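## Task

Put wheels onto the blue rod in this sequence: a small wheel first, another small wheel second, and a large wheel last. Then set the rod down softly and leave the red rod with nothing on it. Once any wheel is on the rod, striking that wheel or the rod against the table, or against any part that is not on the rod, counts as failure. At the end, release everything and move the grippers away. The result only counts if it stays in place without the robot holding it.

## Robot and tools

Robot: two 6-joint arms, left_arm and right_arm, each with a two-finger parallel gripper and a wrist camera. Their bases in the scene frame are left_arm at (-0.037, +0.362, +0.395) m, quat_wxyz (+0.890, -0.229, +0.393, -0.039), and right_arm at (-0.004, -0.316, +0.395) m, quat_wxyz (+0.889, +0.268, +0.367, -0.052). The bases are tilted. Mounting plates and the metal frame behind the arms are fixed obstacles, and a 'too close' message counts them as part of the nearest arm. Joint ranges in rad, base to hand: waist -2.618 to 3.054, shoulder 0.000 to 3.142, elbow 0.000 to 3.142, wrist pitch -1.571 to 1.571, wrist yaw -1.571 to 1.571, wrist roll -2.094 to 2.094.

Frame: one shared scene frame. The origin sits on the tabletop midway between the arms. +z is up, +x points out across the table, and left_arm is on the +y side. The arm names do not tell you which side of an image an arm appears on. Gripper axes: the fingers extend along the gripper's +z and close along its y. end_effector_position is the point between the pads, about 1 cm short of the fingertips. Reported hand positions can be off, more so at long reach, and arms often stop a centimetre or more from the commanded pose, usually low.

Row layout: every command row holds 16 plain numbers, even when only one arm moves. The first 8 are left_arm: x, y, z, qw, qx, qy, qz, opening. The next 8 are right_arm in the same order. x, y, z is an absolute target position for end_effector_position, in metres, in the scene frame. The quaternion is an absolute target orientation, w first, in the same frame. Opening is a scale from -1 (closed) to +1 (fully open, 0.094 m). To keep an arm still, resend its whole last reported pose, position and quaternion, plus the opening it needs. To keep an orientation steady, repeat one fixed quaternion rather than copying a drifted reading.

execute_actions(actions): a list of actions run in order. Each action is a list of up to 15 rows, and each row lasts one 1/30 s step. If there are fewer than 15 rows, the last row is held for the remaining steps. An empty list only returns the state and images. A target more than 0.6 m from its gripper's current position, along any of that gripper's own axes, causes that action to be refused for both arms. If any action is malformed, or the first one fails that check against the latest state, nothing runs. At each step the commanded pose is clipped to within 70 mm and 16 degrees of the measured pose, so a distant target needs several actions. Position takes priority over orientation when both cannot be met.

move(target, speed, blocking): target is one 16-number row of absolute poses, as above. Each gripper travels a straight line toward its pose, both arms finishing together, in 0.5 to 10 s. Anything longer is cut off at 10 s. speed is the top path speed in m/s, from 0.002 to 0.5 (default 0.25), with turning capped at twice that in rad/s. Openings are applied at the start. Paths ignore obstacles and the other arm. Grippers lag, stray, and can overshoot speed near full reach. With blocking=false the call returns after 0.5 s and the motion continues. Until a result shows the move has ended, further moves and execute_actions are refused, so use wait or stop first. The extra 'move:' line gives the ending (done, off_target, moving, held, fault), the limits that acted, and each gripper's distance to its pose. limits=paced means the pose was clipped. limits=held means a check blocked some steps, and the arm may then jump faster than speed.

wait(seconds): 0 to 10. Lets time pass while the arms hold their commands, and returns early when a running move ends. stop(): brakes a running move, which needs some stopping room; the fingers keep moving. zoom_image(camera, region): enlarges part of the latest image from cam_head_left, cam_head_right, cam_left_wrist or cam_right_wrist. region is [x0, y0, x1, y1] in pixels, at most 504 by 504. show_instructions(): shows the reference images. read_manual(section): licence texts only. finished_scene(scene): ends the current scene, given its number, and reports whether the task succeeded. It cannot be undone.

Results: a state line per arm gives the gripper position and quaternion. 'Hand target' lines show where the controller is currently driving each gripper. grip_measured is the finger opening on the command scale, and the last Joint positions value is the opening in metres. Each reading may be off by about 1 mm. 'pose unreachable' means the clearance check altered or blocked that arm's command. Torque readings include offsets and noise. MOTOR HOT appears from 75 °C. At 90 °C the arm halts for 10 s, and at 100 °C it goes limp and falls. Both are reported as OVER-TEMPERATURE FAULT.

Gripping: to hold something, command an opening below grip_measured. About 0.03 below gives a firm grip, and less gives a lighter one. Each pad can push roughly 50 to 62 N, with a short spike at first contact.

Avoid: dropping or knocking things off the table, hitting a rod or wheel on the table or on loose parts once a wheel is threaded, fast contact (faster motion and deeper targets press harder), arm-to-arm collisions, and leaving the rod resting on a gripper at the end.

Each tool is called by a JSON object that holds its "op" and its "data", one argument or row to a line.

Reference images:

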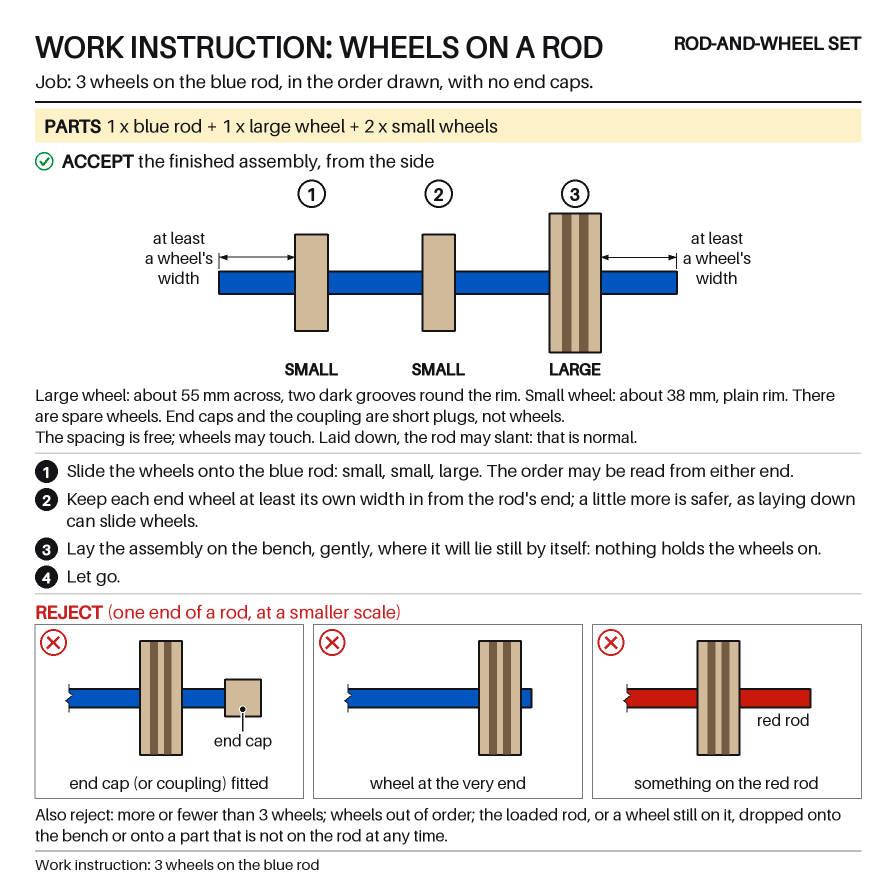

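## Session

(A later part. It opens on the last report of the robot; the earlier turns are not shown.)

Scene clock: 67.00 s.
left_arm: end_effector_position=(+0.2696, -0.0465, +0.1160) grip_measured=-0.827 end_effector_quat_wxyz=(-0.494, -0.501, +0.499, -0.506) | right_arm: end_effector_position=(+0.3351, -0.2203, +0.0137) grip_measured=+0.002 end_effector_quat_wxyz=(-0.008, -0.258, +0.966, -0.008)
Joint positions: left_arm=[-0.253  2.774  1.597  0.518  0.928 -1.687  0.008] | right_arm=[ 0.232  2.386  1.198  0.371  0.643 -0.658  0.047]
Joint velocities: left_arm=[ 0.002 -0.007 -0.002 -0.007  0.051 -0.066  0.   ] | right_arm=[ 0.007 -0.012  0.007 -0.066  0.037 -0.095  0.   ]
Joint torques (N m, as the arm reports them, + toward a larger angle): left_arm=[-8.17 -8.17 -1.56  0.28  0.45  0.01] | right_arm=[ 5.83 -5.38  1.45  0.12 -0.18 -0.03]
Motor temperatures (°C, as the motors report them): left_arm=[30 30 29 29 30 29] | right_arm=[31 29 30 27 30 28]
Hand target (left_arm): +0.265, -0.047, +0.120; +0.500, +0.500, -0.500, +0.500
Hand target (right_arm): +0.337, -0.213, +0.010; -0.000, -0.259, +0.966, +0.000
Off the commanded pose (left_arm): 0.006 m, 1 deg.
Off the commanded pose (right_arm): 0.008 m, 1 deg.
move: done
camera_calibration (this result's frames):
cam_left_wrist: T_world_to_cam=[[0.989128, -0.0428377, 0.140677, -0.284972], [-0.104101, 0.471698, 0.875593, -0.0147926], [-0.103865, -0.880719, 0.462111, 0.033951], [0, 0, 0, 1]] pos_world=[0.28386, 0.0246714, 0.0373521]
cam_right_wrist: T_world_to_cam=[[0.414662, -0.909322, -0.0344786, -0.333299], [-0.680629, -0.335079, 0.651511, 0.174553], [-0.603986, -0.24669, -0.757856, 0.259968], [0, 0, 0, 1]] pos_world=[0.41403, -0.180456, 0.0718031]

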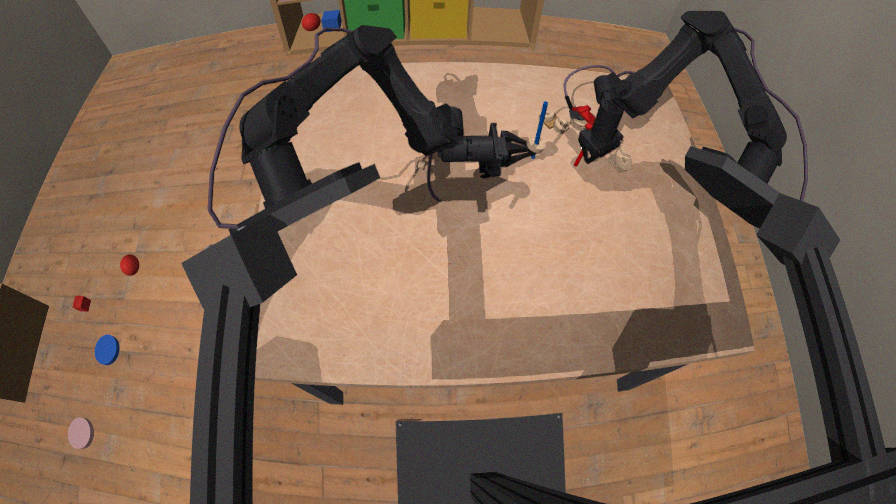

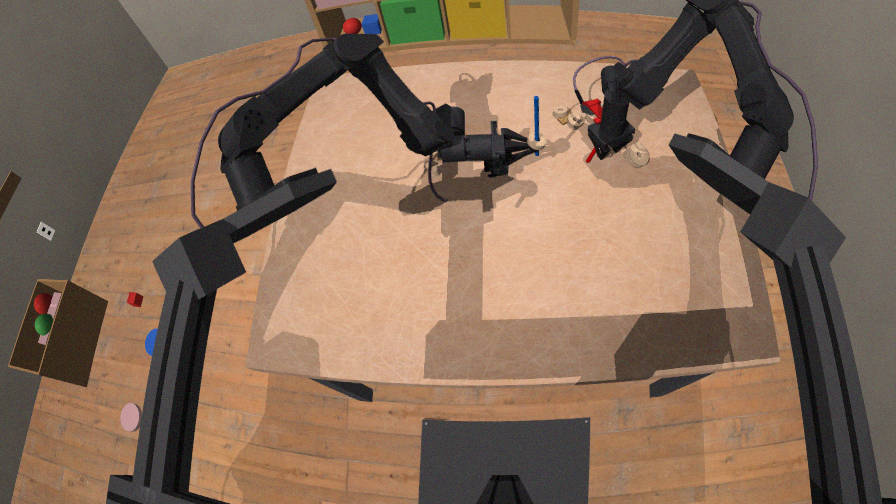

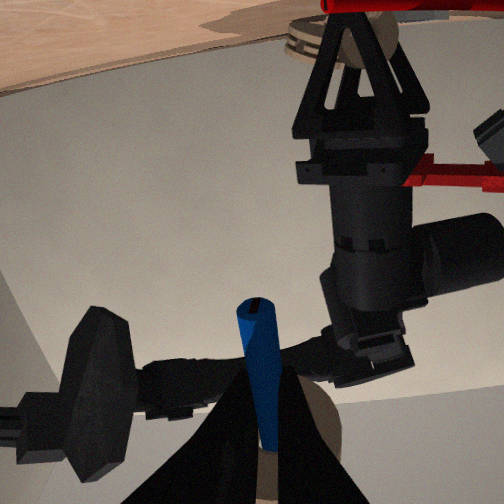

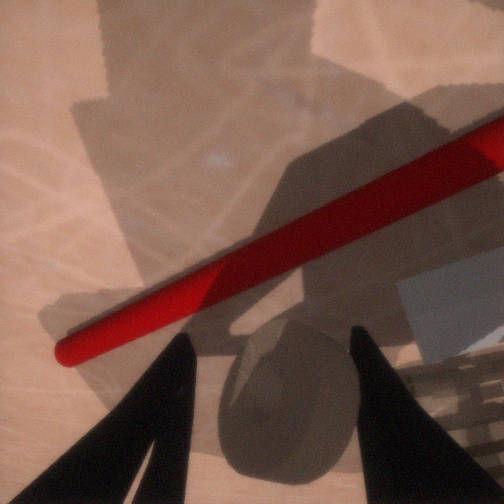

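{"op": "move", "data": {
  "target": [0.265,-0.047,0.12,0.5,0.5,-0.5,0.5,-1, 0.337,-0.214,0.09,0,-0.259,0.966,0,0.3],
  "speed": 0.05
}}

Scene clock: 68.93 s.
left_arm: end_effector_position=(+0.2696, -0.0465, +0.1160) grip_measured=-0.827 end_effector_quat_wxyz=(-0.494, -0.501, +0.499, -0.506) | right_arm: end_effector_position=(+0.3398, -0.2196, +0.0805) grip_measured=+0.298 end_effector_quat_wxyz=(+0.001, -0.251, +0.968, -0.004)
Joint positions: left_arm=[-0.253  2.774  1.597  0.518  0.928 -1.687  0.008] | right_arm=[ 0.335  2.178  1.036  0.282  0.699 -0.558  0.061]
Joint velocities: left_arm=[-0.007 -0.002 -0.017 -0.037 -0.051 -0.007 -0.   ] | right_arm=[-0.007 -0.002  0.007 -0.007 -0.022 -0.051 -0.001]
Joint torques (N m, as the arm reports them, + toward a larger angle): left_arm=[-8.14 -8.18 -1.58  0.28  0.44  0.01] | right_arm=[ 6.82 -7.71 -0.86 -0.19  0.05  0.06]
Motor temperatures (°C, as the motors report them): left_arm=[30 30 29 29 30 29] | right_arm=[31 29 30 27 30 28]
Hand target (left_arm): +0.265, -0.047, +0.120; +0.500, +0.500, -0.500, +0.500
Hand target (right_arm): +0.337, -0.215, +0.089; +0.000, -0.259, +0.966, -0.001
Off the commanded pose (left_arm): 0.006 m, 1 deg.
Off the commanded pose (right_arm): 0.011 m, 1 deg.
move: off_target (right_arm)
camera_calibration (this result's frames):
cam_left_wrist: T_world_to_cam=[[0.989128, -0.0428377, 0.140677, -0.284972], [-0.104101, 0.471698, 0.875593, -0.0147926], [-0.103865, -0.880719, 0.462111, 0.033951], [0, 0, 0, 1]] pos_world=[0.28386, 0.0246714, 0.0373521]
cam_right_wrist: T_world_to_cam=[[0.401986, -0.91486, -0.0379145, -0.328937], [-0.695934, -0.332176, 0.63666, 0.141473], [-0.595049, -0.229543, -0.770212, 0.315317], [0, 0, 0, 1]] pos_world=[0.418313, -0.181559, 0.140319]

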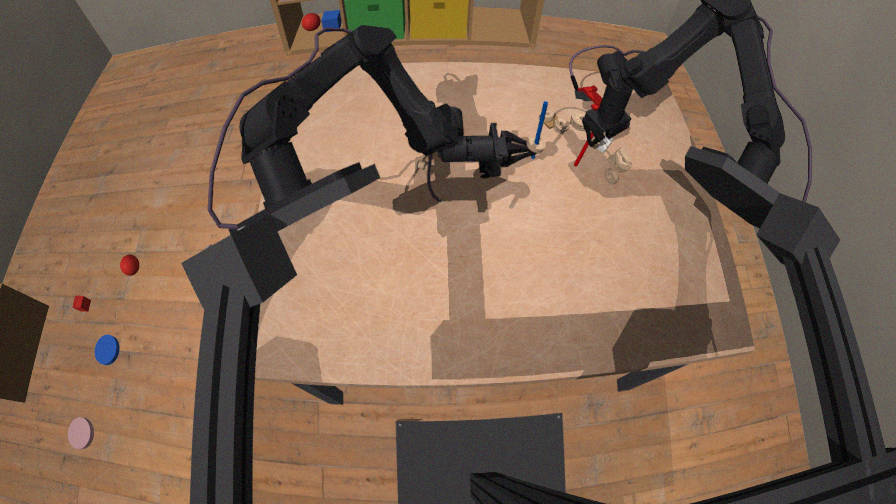

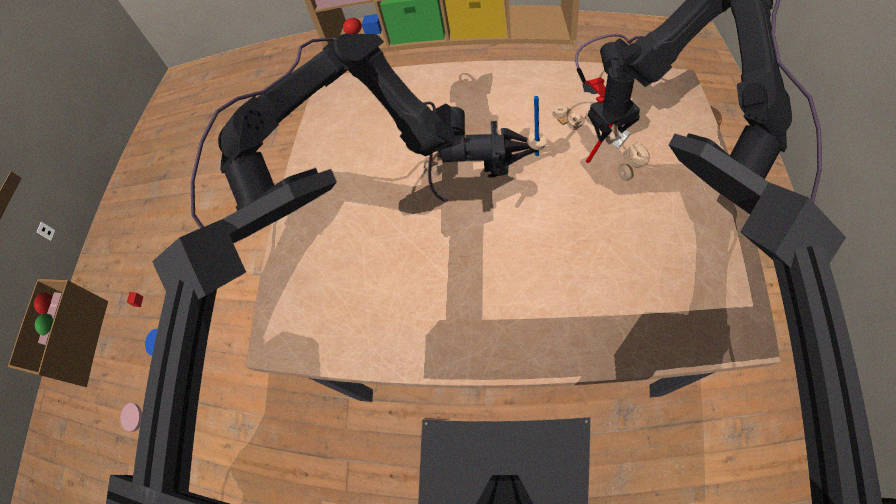

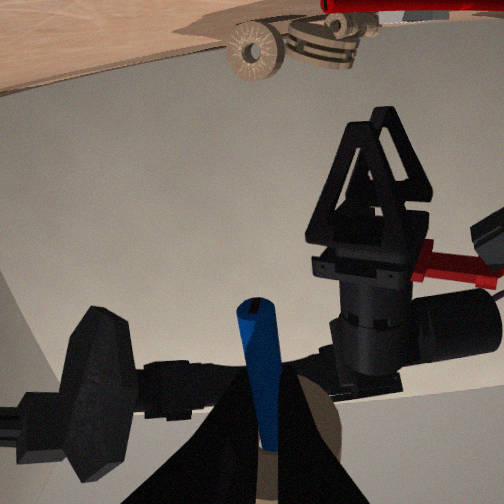

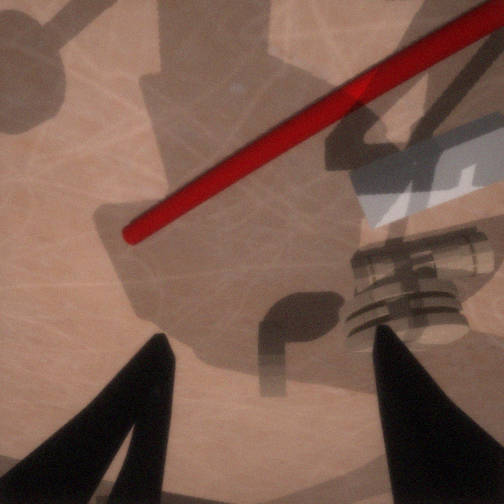

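It's rolling. Check.

{"op": "wait", "data": {
  "seconds": 1
}}

{"op": "zoom_image", "data": {
  "camera": "cam_head_right",
  "region": [540, 90, 700, 210]
}}

Scene clock: 70.07 s.
left_arm: end_effector_position=(+0.2696, -0.0465, +0.1160) grip_measured=-0.827 end_effector_quat_wxyz=(-0.494, -0.501, +0.499, -0.506) | right_arm: end_effector_position=(+0.3391, -0.2197, +0.0805) grip_measured=+0.298 end_effector_quat_wxyz=(-0.000, -0.251, +0.968, -0.004)
Joint positions: left_arm=[-0.253  2.774  1.597  0.518  0.928 -1.687  0.008] | right_arm=[ 0.335  2.178  1.036  0.279  0.7   -0.556  0.061]
Joint velocities: left_arm=[-0.012  0.007 -0.002 -0.037  0.037 -0.066  0.   ] | right_arm=[-0.017  0.002  0.007 -0.051  0.066 -0.007 -0.   ]
Joint torques (N m, as the arm reports them, + toward a larger angle): left_arm=[-8.15 -8.14 -1.62  0.29  0.44  0.02] | right_arm=[ 6.79 -7.77 -0.91 -0.15  0.06  0.11]
Motor temperatures (°C, as the motors report them): left_arm=[30 30 29 29 30 29] | right_arm=[31 29 30 27 30 28]
Hand target (left_arm): +0.265, -0.047, +0.120; +0.500, +0.500, -0.500, +0.500
Hand target (right_arm): +0.337, -0.215, +0.089; +0.000, -0.259, +0.966, -0.001
Off the commanded pose (left_arm): 0.006 m, 1 deg.
Off the commanded pose (right_arm): 0.011 m, 1 deg.
wait: 1.00 s; at rest by 0.03 s
camera_calibration (this result's frames):
cam_left_wrist: T_world_to_cam=[[0.989128, -0.0428377, 0.140677, -0.284972], [-0.104101, 0.471698, 0.875593, -0.0147926], [-0.103865, -0.880719, 0.462111, 0.033951], [0, 0, 0, 1]] pos_world=[0.28386, 0.0246714, 0.0373521]
cam_right_wrist: T_world_to_cam=[[0.401791, -0.91494, -0.0380631, -0.328742], [-0.694259, -0.331458, 0.638858, 0.14033], [-0.597133, -0.230262, -0.768382, 0.315251], [0, 0, 0, 1]] pos_world=[0.417758, -0.181676, 0.140069]

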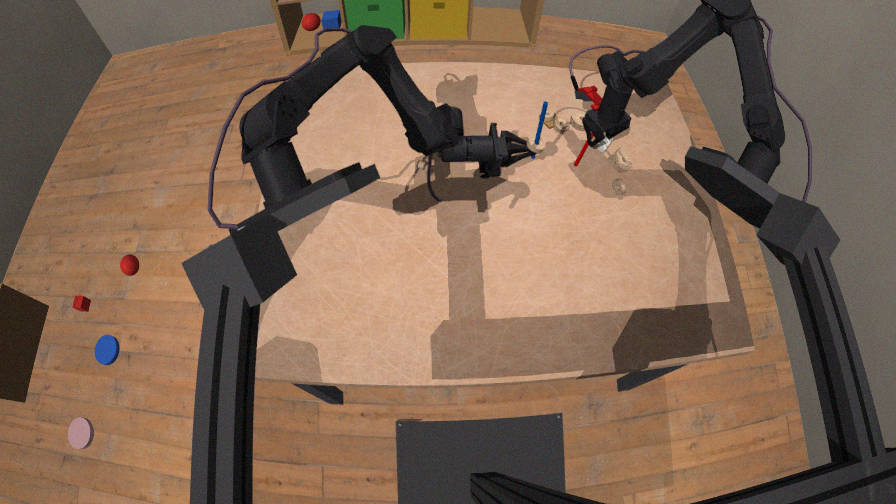

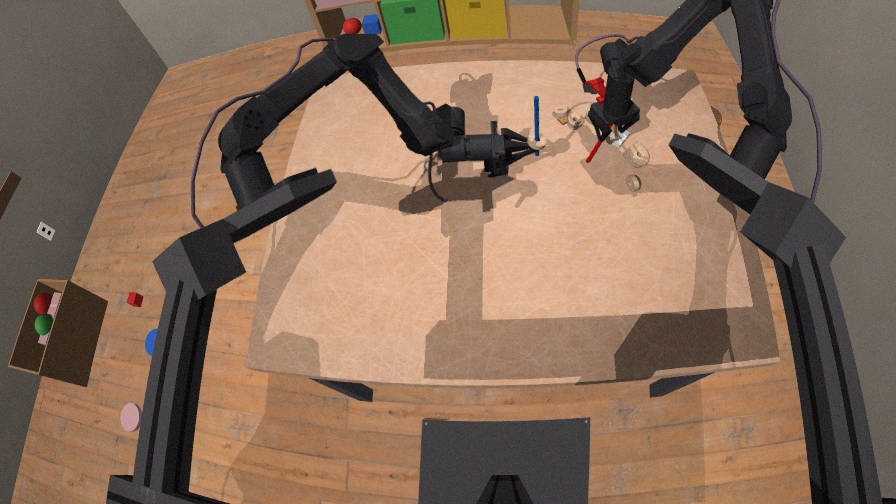

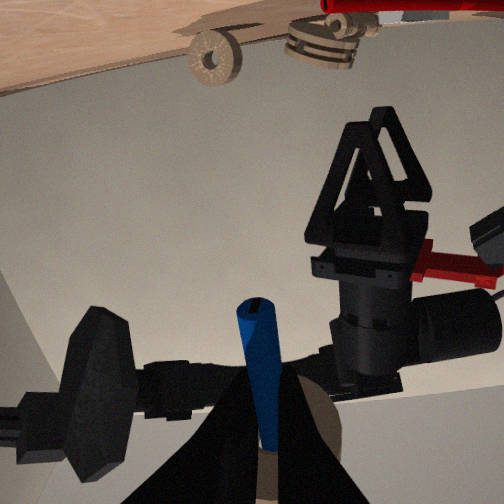

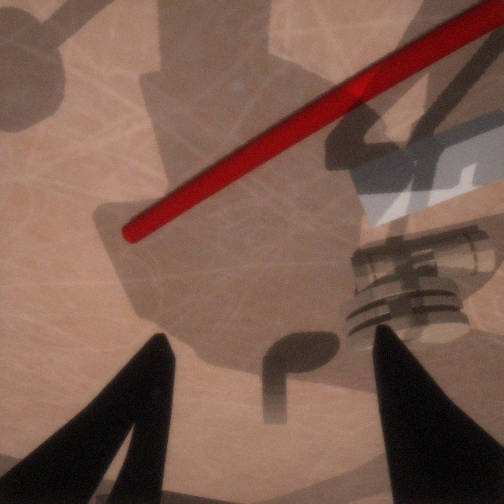

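Region (540, 90, 700, 210) of cam_head_right's 896x504 image, scaled by 3.150, with more detail than that image has; it fills the top 378 rows of this view, and the rest is white.

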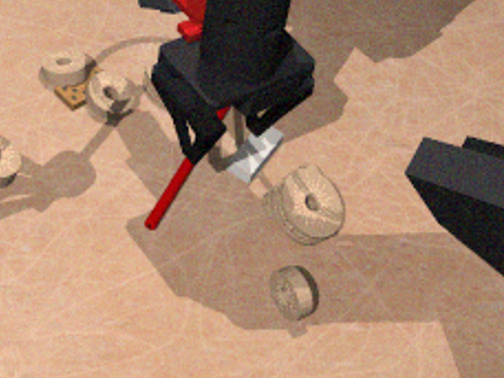

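{"op": "move", "data": {
  "target": [0.265,-0.047,0.12,0.5,0.5,-0.5,0.5,-1, 0.17,-0.315,0.07,0,-0.259,0.966,0,-1],
  "speed": 0.4
}}

Scene clock: 71.70 s.
left_arm: end_effector_position=(+0.2696, -0.0465, +0.1160) grip_measured=-0.827 end_effector_quat_wxyz=(-0.494, -0.501, +0.499, -0.506) | right_arm: end_effector_position=(+0.1842, -0.3190, +0.0703) grip_measured=-0.993 end_effector_quat_wxyz=(+0.007, -0.252, +0.968, -0.008)
Joint positions: left_arm=[-0.253  2.774  1.597  0.518  0.928 -1.687  0.008] | right_arm=[-0.05   2.235  0.411  1.15   0.421 -0.883  0.   ]
Joint velocities: left_arm=[-0.007  0.012 -0.002 -0.007 -0.051 -0.037  0.001] | right_arm=[-0.007  0.002 -0.007  0.037  0.007 -0.007 -0.   ]
Joint torques (N m, as the arm reports them, + toward a larger angle): left_arm=[-8.18 -8.15 -1.57  0.29  0.46  0.01] | right_arm=[ 2.06 -3.55 -5.3   0.21 -0.14 -0.02]
Motor temperatures (°C, as the motors report them): left_arm=[31 30 29 29 30 29] | right_arm=[30 29 30 27 30 28]
Hand target (left_arm): +0.265, -0.047, +0.120; +0.500, +0.500, -0.500, +0.500
Hand target (right_arm): +0.172, -0.316, +0.072; -0.001, -0.257, +0.966, +0.002
Off the commanded pose (left_arm): 0.006 m, 1 deg.
Off the commanded pose (right_arm): 0.015 m, 1 deg.
move: off_target (right_arm)
camera_calibration (this result's frames):
cam_left_wrist: T_world_to_cam=[[0.989128, -0.0428377, 0.140677, -0.284972], [-0.104101, 0.471698, 0.875593, -0.0147926], [-0.103865, -0.880719, 0.462111, 0.033951], [0, 0, 0, 1]] pos_world=[0.28386, 0.0246714, 0.0373521]
cam_right_wrist: T_world_to_cam=[[0.404823, -0.913951, -0.0284988, -0.35861], [-0.703019, -0.331021, 0.629435, 0.00885806], [-0.584707, -0.234775, -0.77653, 0.188938], [0, 0, 0, 1]] pos_world=[0.261875, -0.280462, 0.130921]

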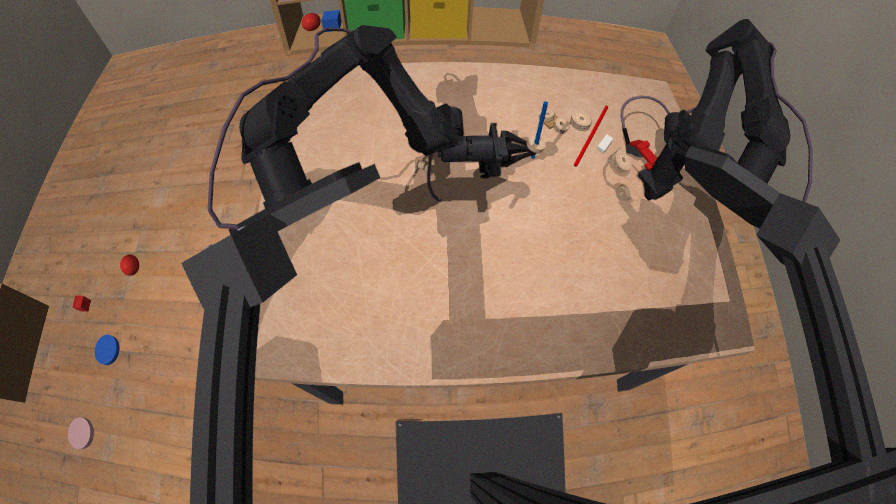

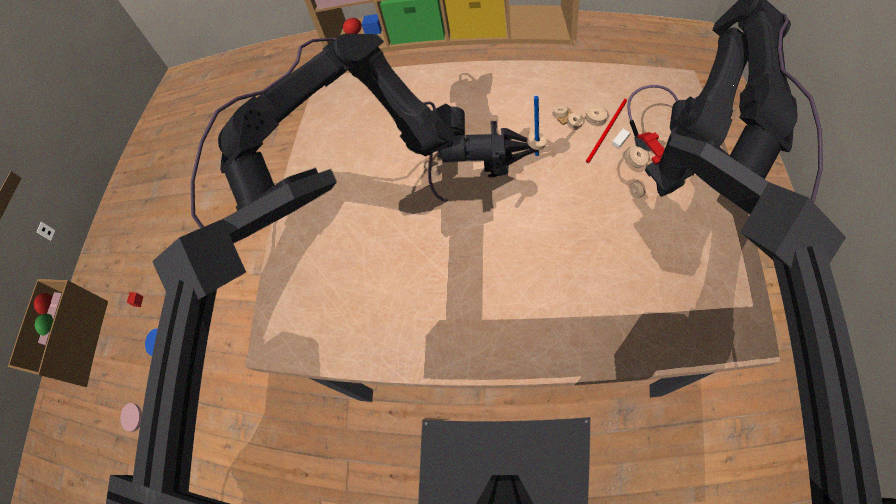

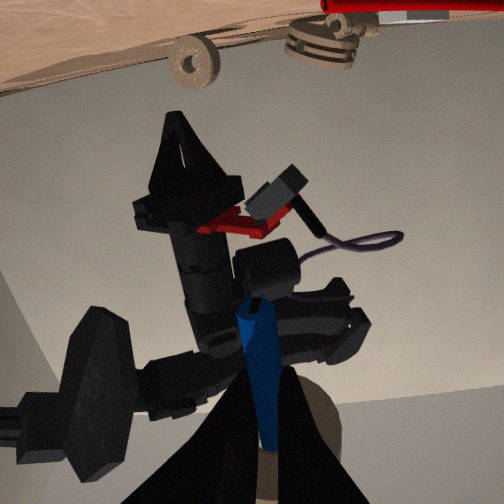

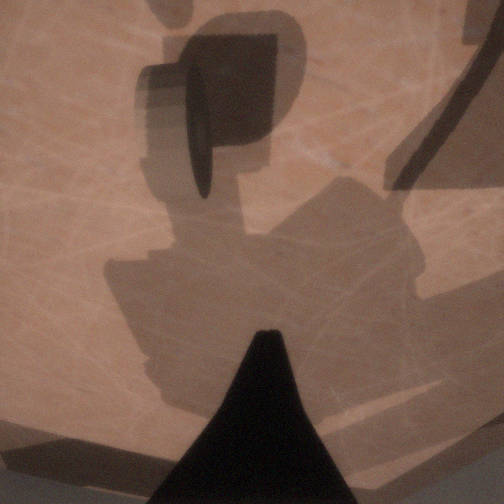

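{"op": "move", "data": {
  "target": [0.265,-0.047,0.12,0.5,0.5,-0.5,0.5,-1, 0.205,-0.305,0.06,0,-0.259,0.966,0,-1],
  "speed": 0.1
}}

{"op": "wait", "data": {
  "seconds": 2
}}

Scene clock: 72.90 s.
left_arm: end_effector_position=(+0.2696, -0.0465, +0.1160) grip_measured=-0.827 end_effector_quat_wxyz=(-0.494, -0.501, +0.499, -0.506) | right_arm: end_effector_position=(+0.1953, -0.3066, +0.0586) grip_measured=-0.993 end_effector_quat_wxyz=(-0.007, -0.260, +0.966, +0.001)
Joint positions: left_arm=[-0.253  2.774  1.597  0.518  0.928 -1.687  0.008] | right_arm=[-0.012  2.235  0.502  1.011  0.451 -0.857  0.   ]
Joint velocities: left_arm=[-0.002 -0.012 -0.002  0.051 -0.037 -0.095  0.001] | right_arm=[ 0.007 -0.007  0.002 -0.081 -0.037  0.007 -0.001]
Joint torques (N m, as the arm reports them, + toward a larger angle): left_arm=[-8.15 -8.18 -1.62  0.29  0.44  0.01] | right_arm=[ 3.75 -5.9  -2.41 -0.16  0.06  0.01]
Motor temperatures (°C, as the motors report them): left_arm=[31 30 29 29 30 29] | right_arm=[30 29 30 27 30 28]
Hand target (left_arm): +0.265, -0.047, +0.120; +0.500, +0.500, -0.500, +0.500
Hand target (right_arm): +0.205, -0.305, +0.060; +0.000, -0.259, +0.966, -0.000
Off the commanded pose (left_arm): 0.006 m, 1 deg.
Off the commanded pose (right_arm): 0.010 m, 1 deg.
move: done
camera_calibration (this result's frames):
cam_left_wrist: T_world_to_cam=[[0.989128, -0.0428377, 0.140677, -0.284972], [-0.104101, 0.471698, 0.875593, -0.0147926], [-0.103865, -0.880719, 0.462111, 0.033951], [0, 0, 0, 1]] pos_world=[0.28386, 0.0246714, 0.0373521]
cam_right_wrist: T_world_to_cam=[[0.417806, -0.907087, -0.0512871, -0.351226], [-0.677793, -0.348789, 0.647258, 0.0167476], [-0.605008, -0.235667, -0.760543, 0.192029], [0, 0, 0, 1]] pos_world=[0.274275, -0.267496, 0.117193]

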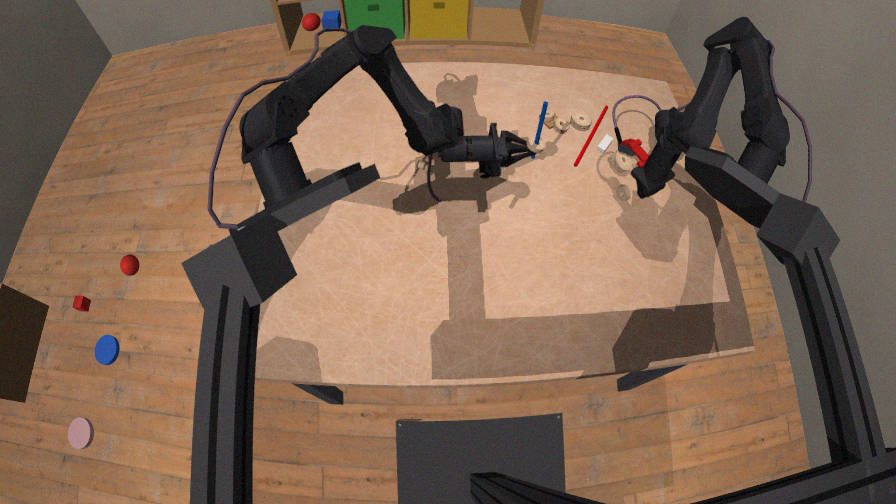

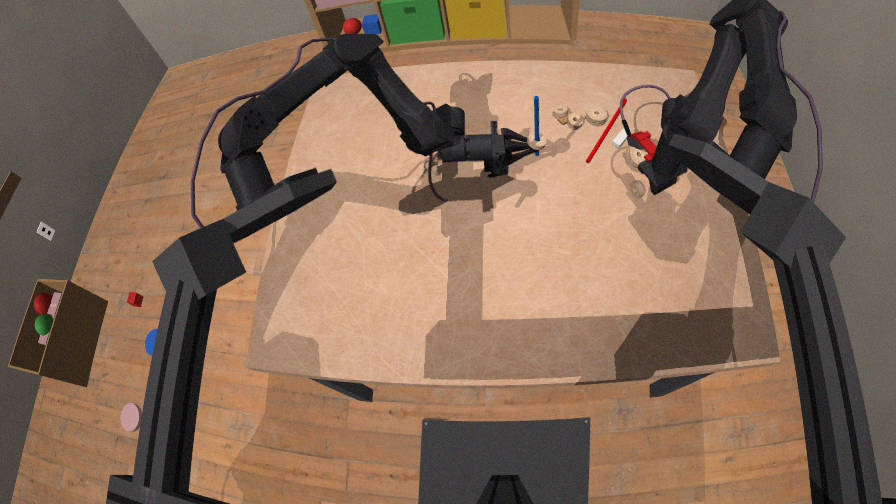

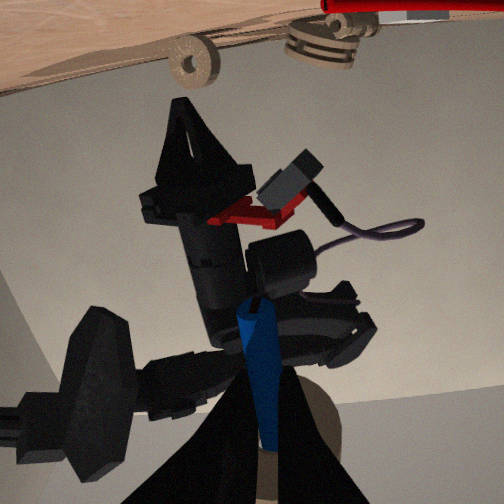

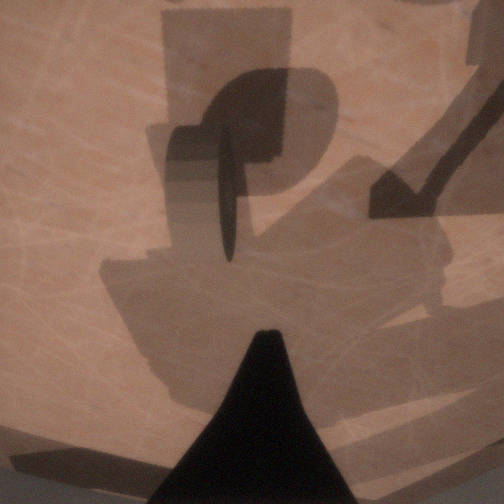

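Scene clock: 74.90 s.
left_arm: end_effector_position=(+0.2696, -0.0465, +0.1160) grip_measured=-0.827 end_effector_quat_wxyz=(-0.494, -0.501, +0.499, -0.506) | right_arm: end_effector_position=(+0.1950, -0.3065, +0.0586) grip_measured=-0.993 end_effector_quat_wxyz=(-0.008, -0.260, +0.966, +0.001)
Joint positions: left_arm=[-0.253  2.774  1.597  0.518  0.928 -1.687  0.008] | right_arm=[-0.012  2.235  0.502  1.009  0.451 -0.857  0.   ]
Joint velocities: left_arm=[ 0.002  0.017  0.002 -0.022 -0.095  0.007 -0.   ] | right_arm=[-0.002  0.007 -0.002  0.022  0.007 -0.007 -0.   ]
Joint torques (N m, as the arm reports them, + toward a larger angle): left_arm=[-8.17 -8.16 -1.6   0.29  0.43  0.02] | right_arm=[ 3.74 -5.86 -2.31 -0.21  0.02  0.05]
Motor temperatures (°C, as the motors report them): left_arm=[31 30 29 29 30 29] | right_arm=[30 29 30 27 30 28]
Hand target (left_arm): +0.265, -0.047, +0.120; +0.500, +0.500, -0.500, +0.500
Hand target (right_arm): +0.205, -0.305, +0.060; +0.000, -0.259, +0.966, -0.000
Off the commanded pose (left_arm): 0.006 m, 1 deg.
Off the commanded pose (right_arm): 0.010 m, 1 deg.
wait: 2.00 s; at rest by 0.17 s
camera_calibration (this result's frames):
cam_left_wrist: T_world_to_cam=[[0.989128, -0.0428377, 0.140677, -0.284972], [-0.104101, 0.471698, 0.875593, -0.0147926], [-0.103865, -0.880719, 0.462111, 0.033951], [0, 0, 0, 1]] pos_world=[0.28386, 0.0246714, 0.0373521]
cam_right_wrist: T_world_to_cam=[[0.417987, -0.906966, -0.0519625, -0.35099], [-0.676773, -0.349036, 0.648191, 0.0161913], [-0.606024, -0.235769, -0.759703, 0.191948], [0, 0, 0, 1]] pos_world=[0.273992, -0.267429, 0.11709]

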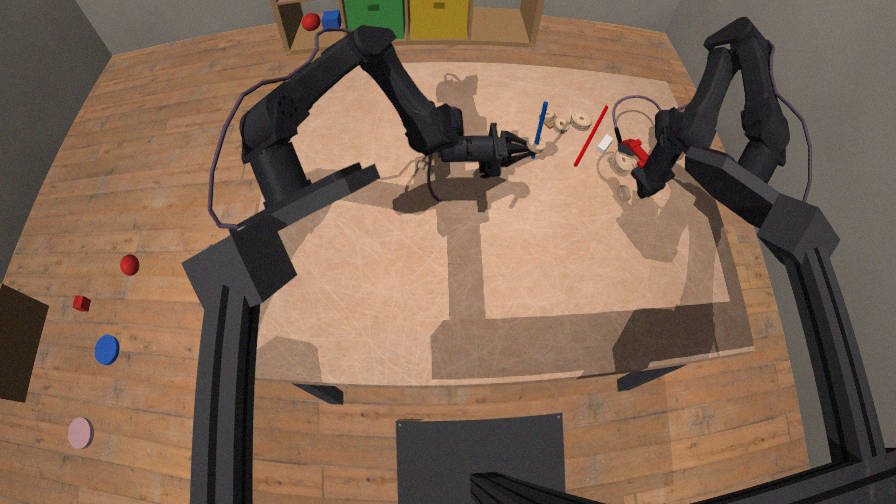

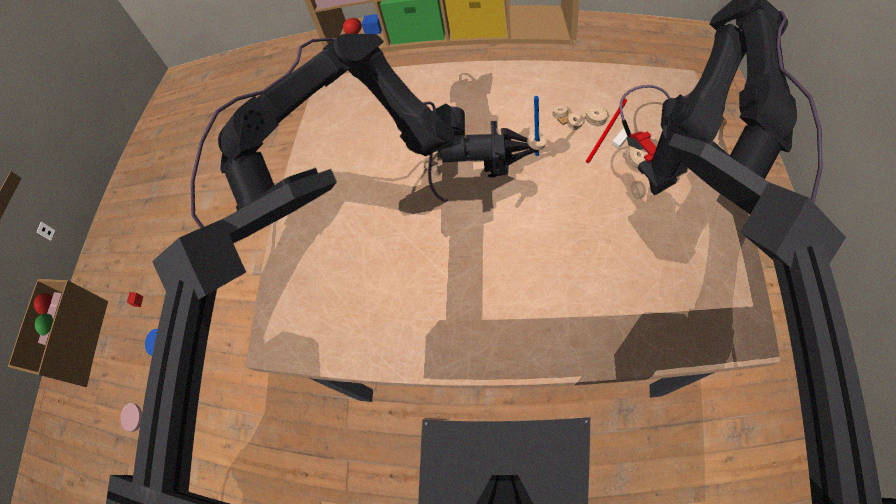

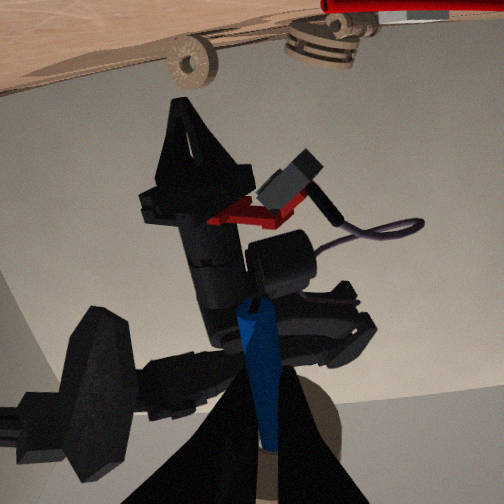

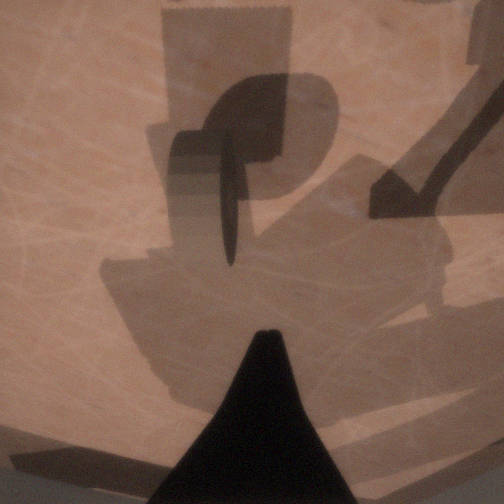

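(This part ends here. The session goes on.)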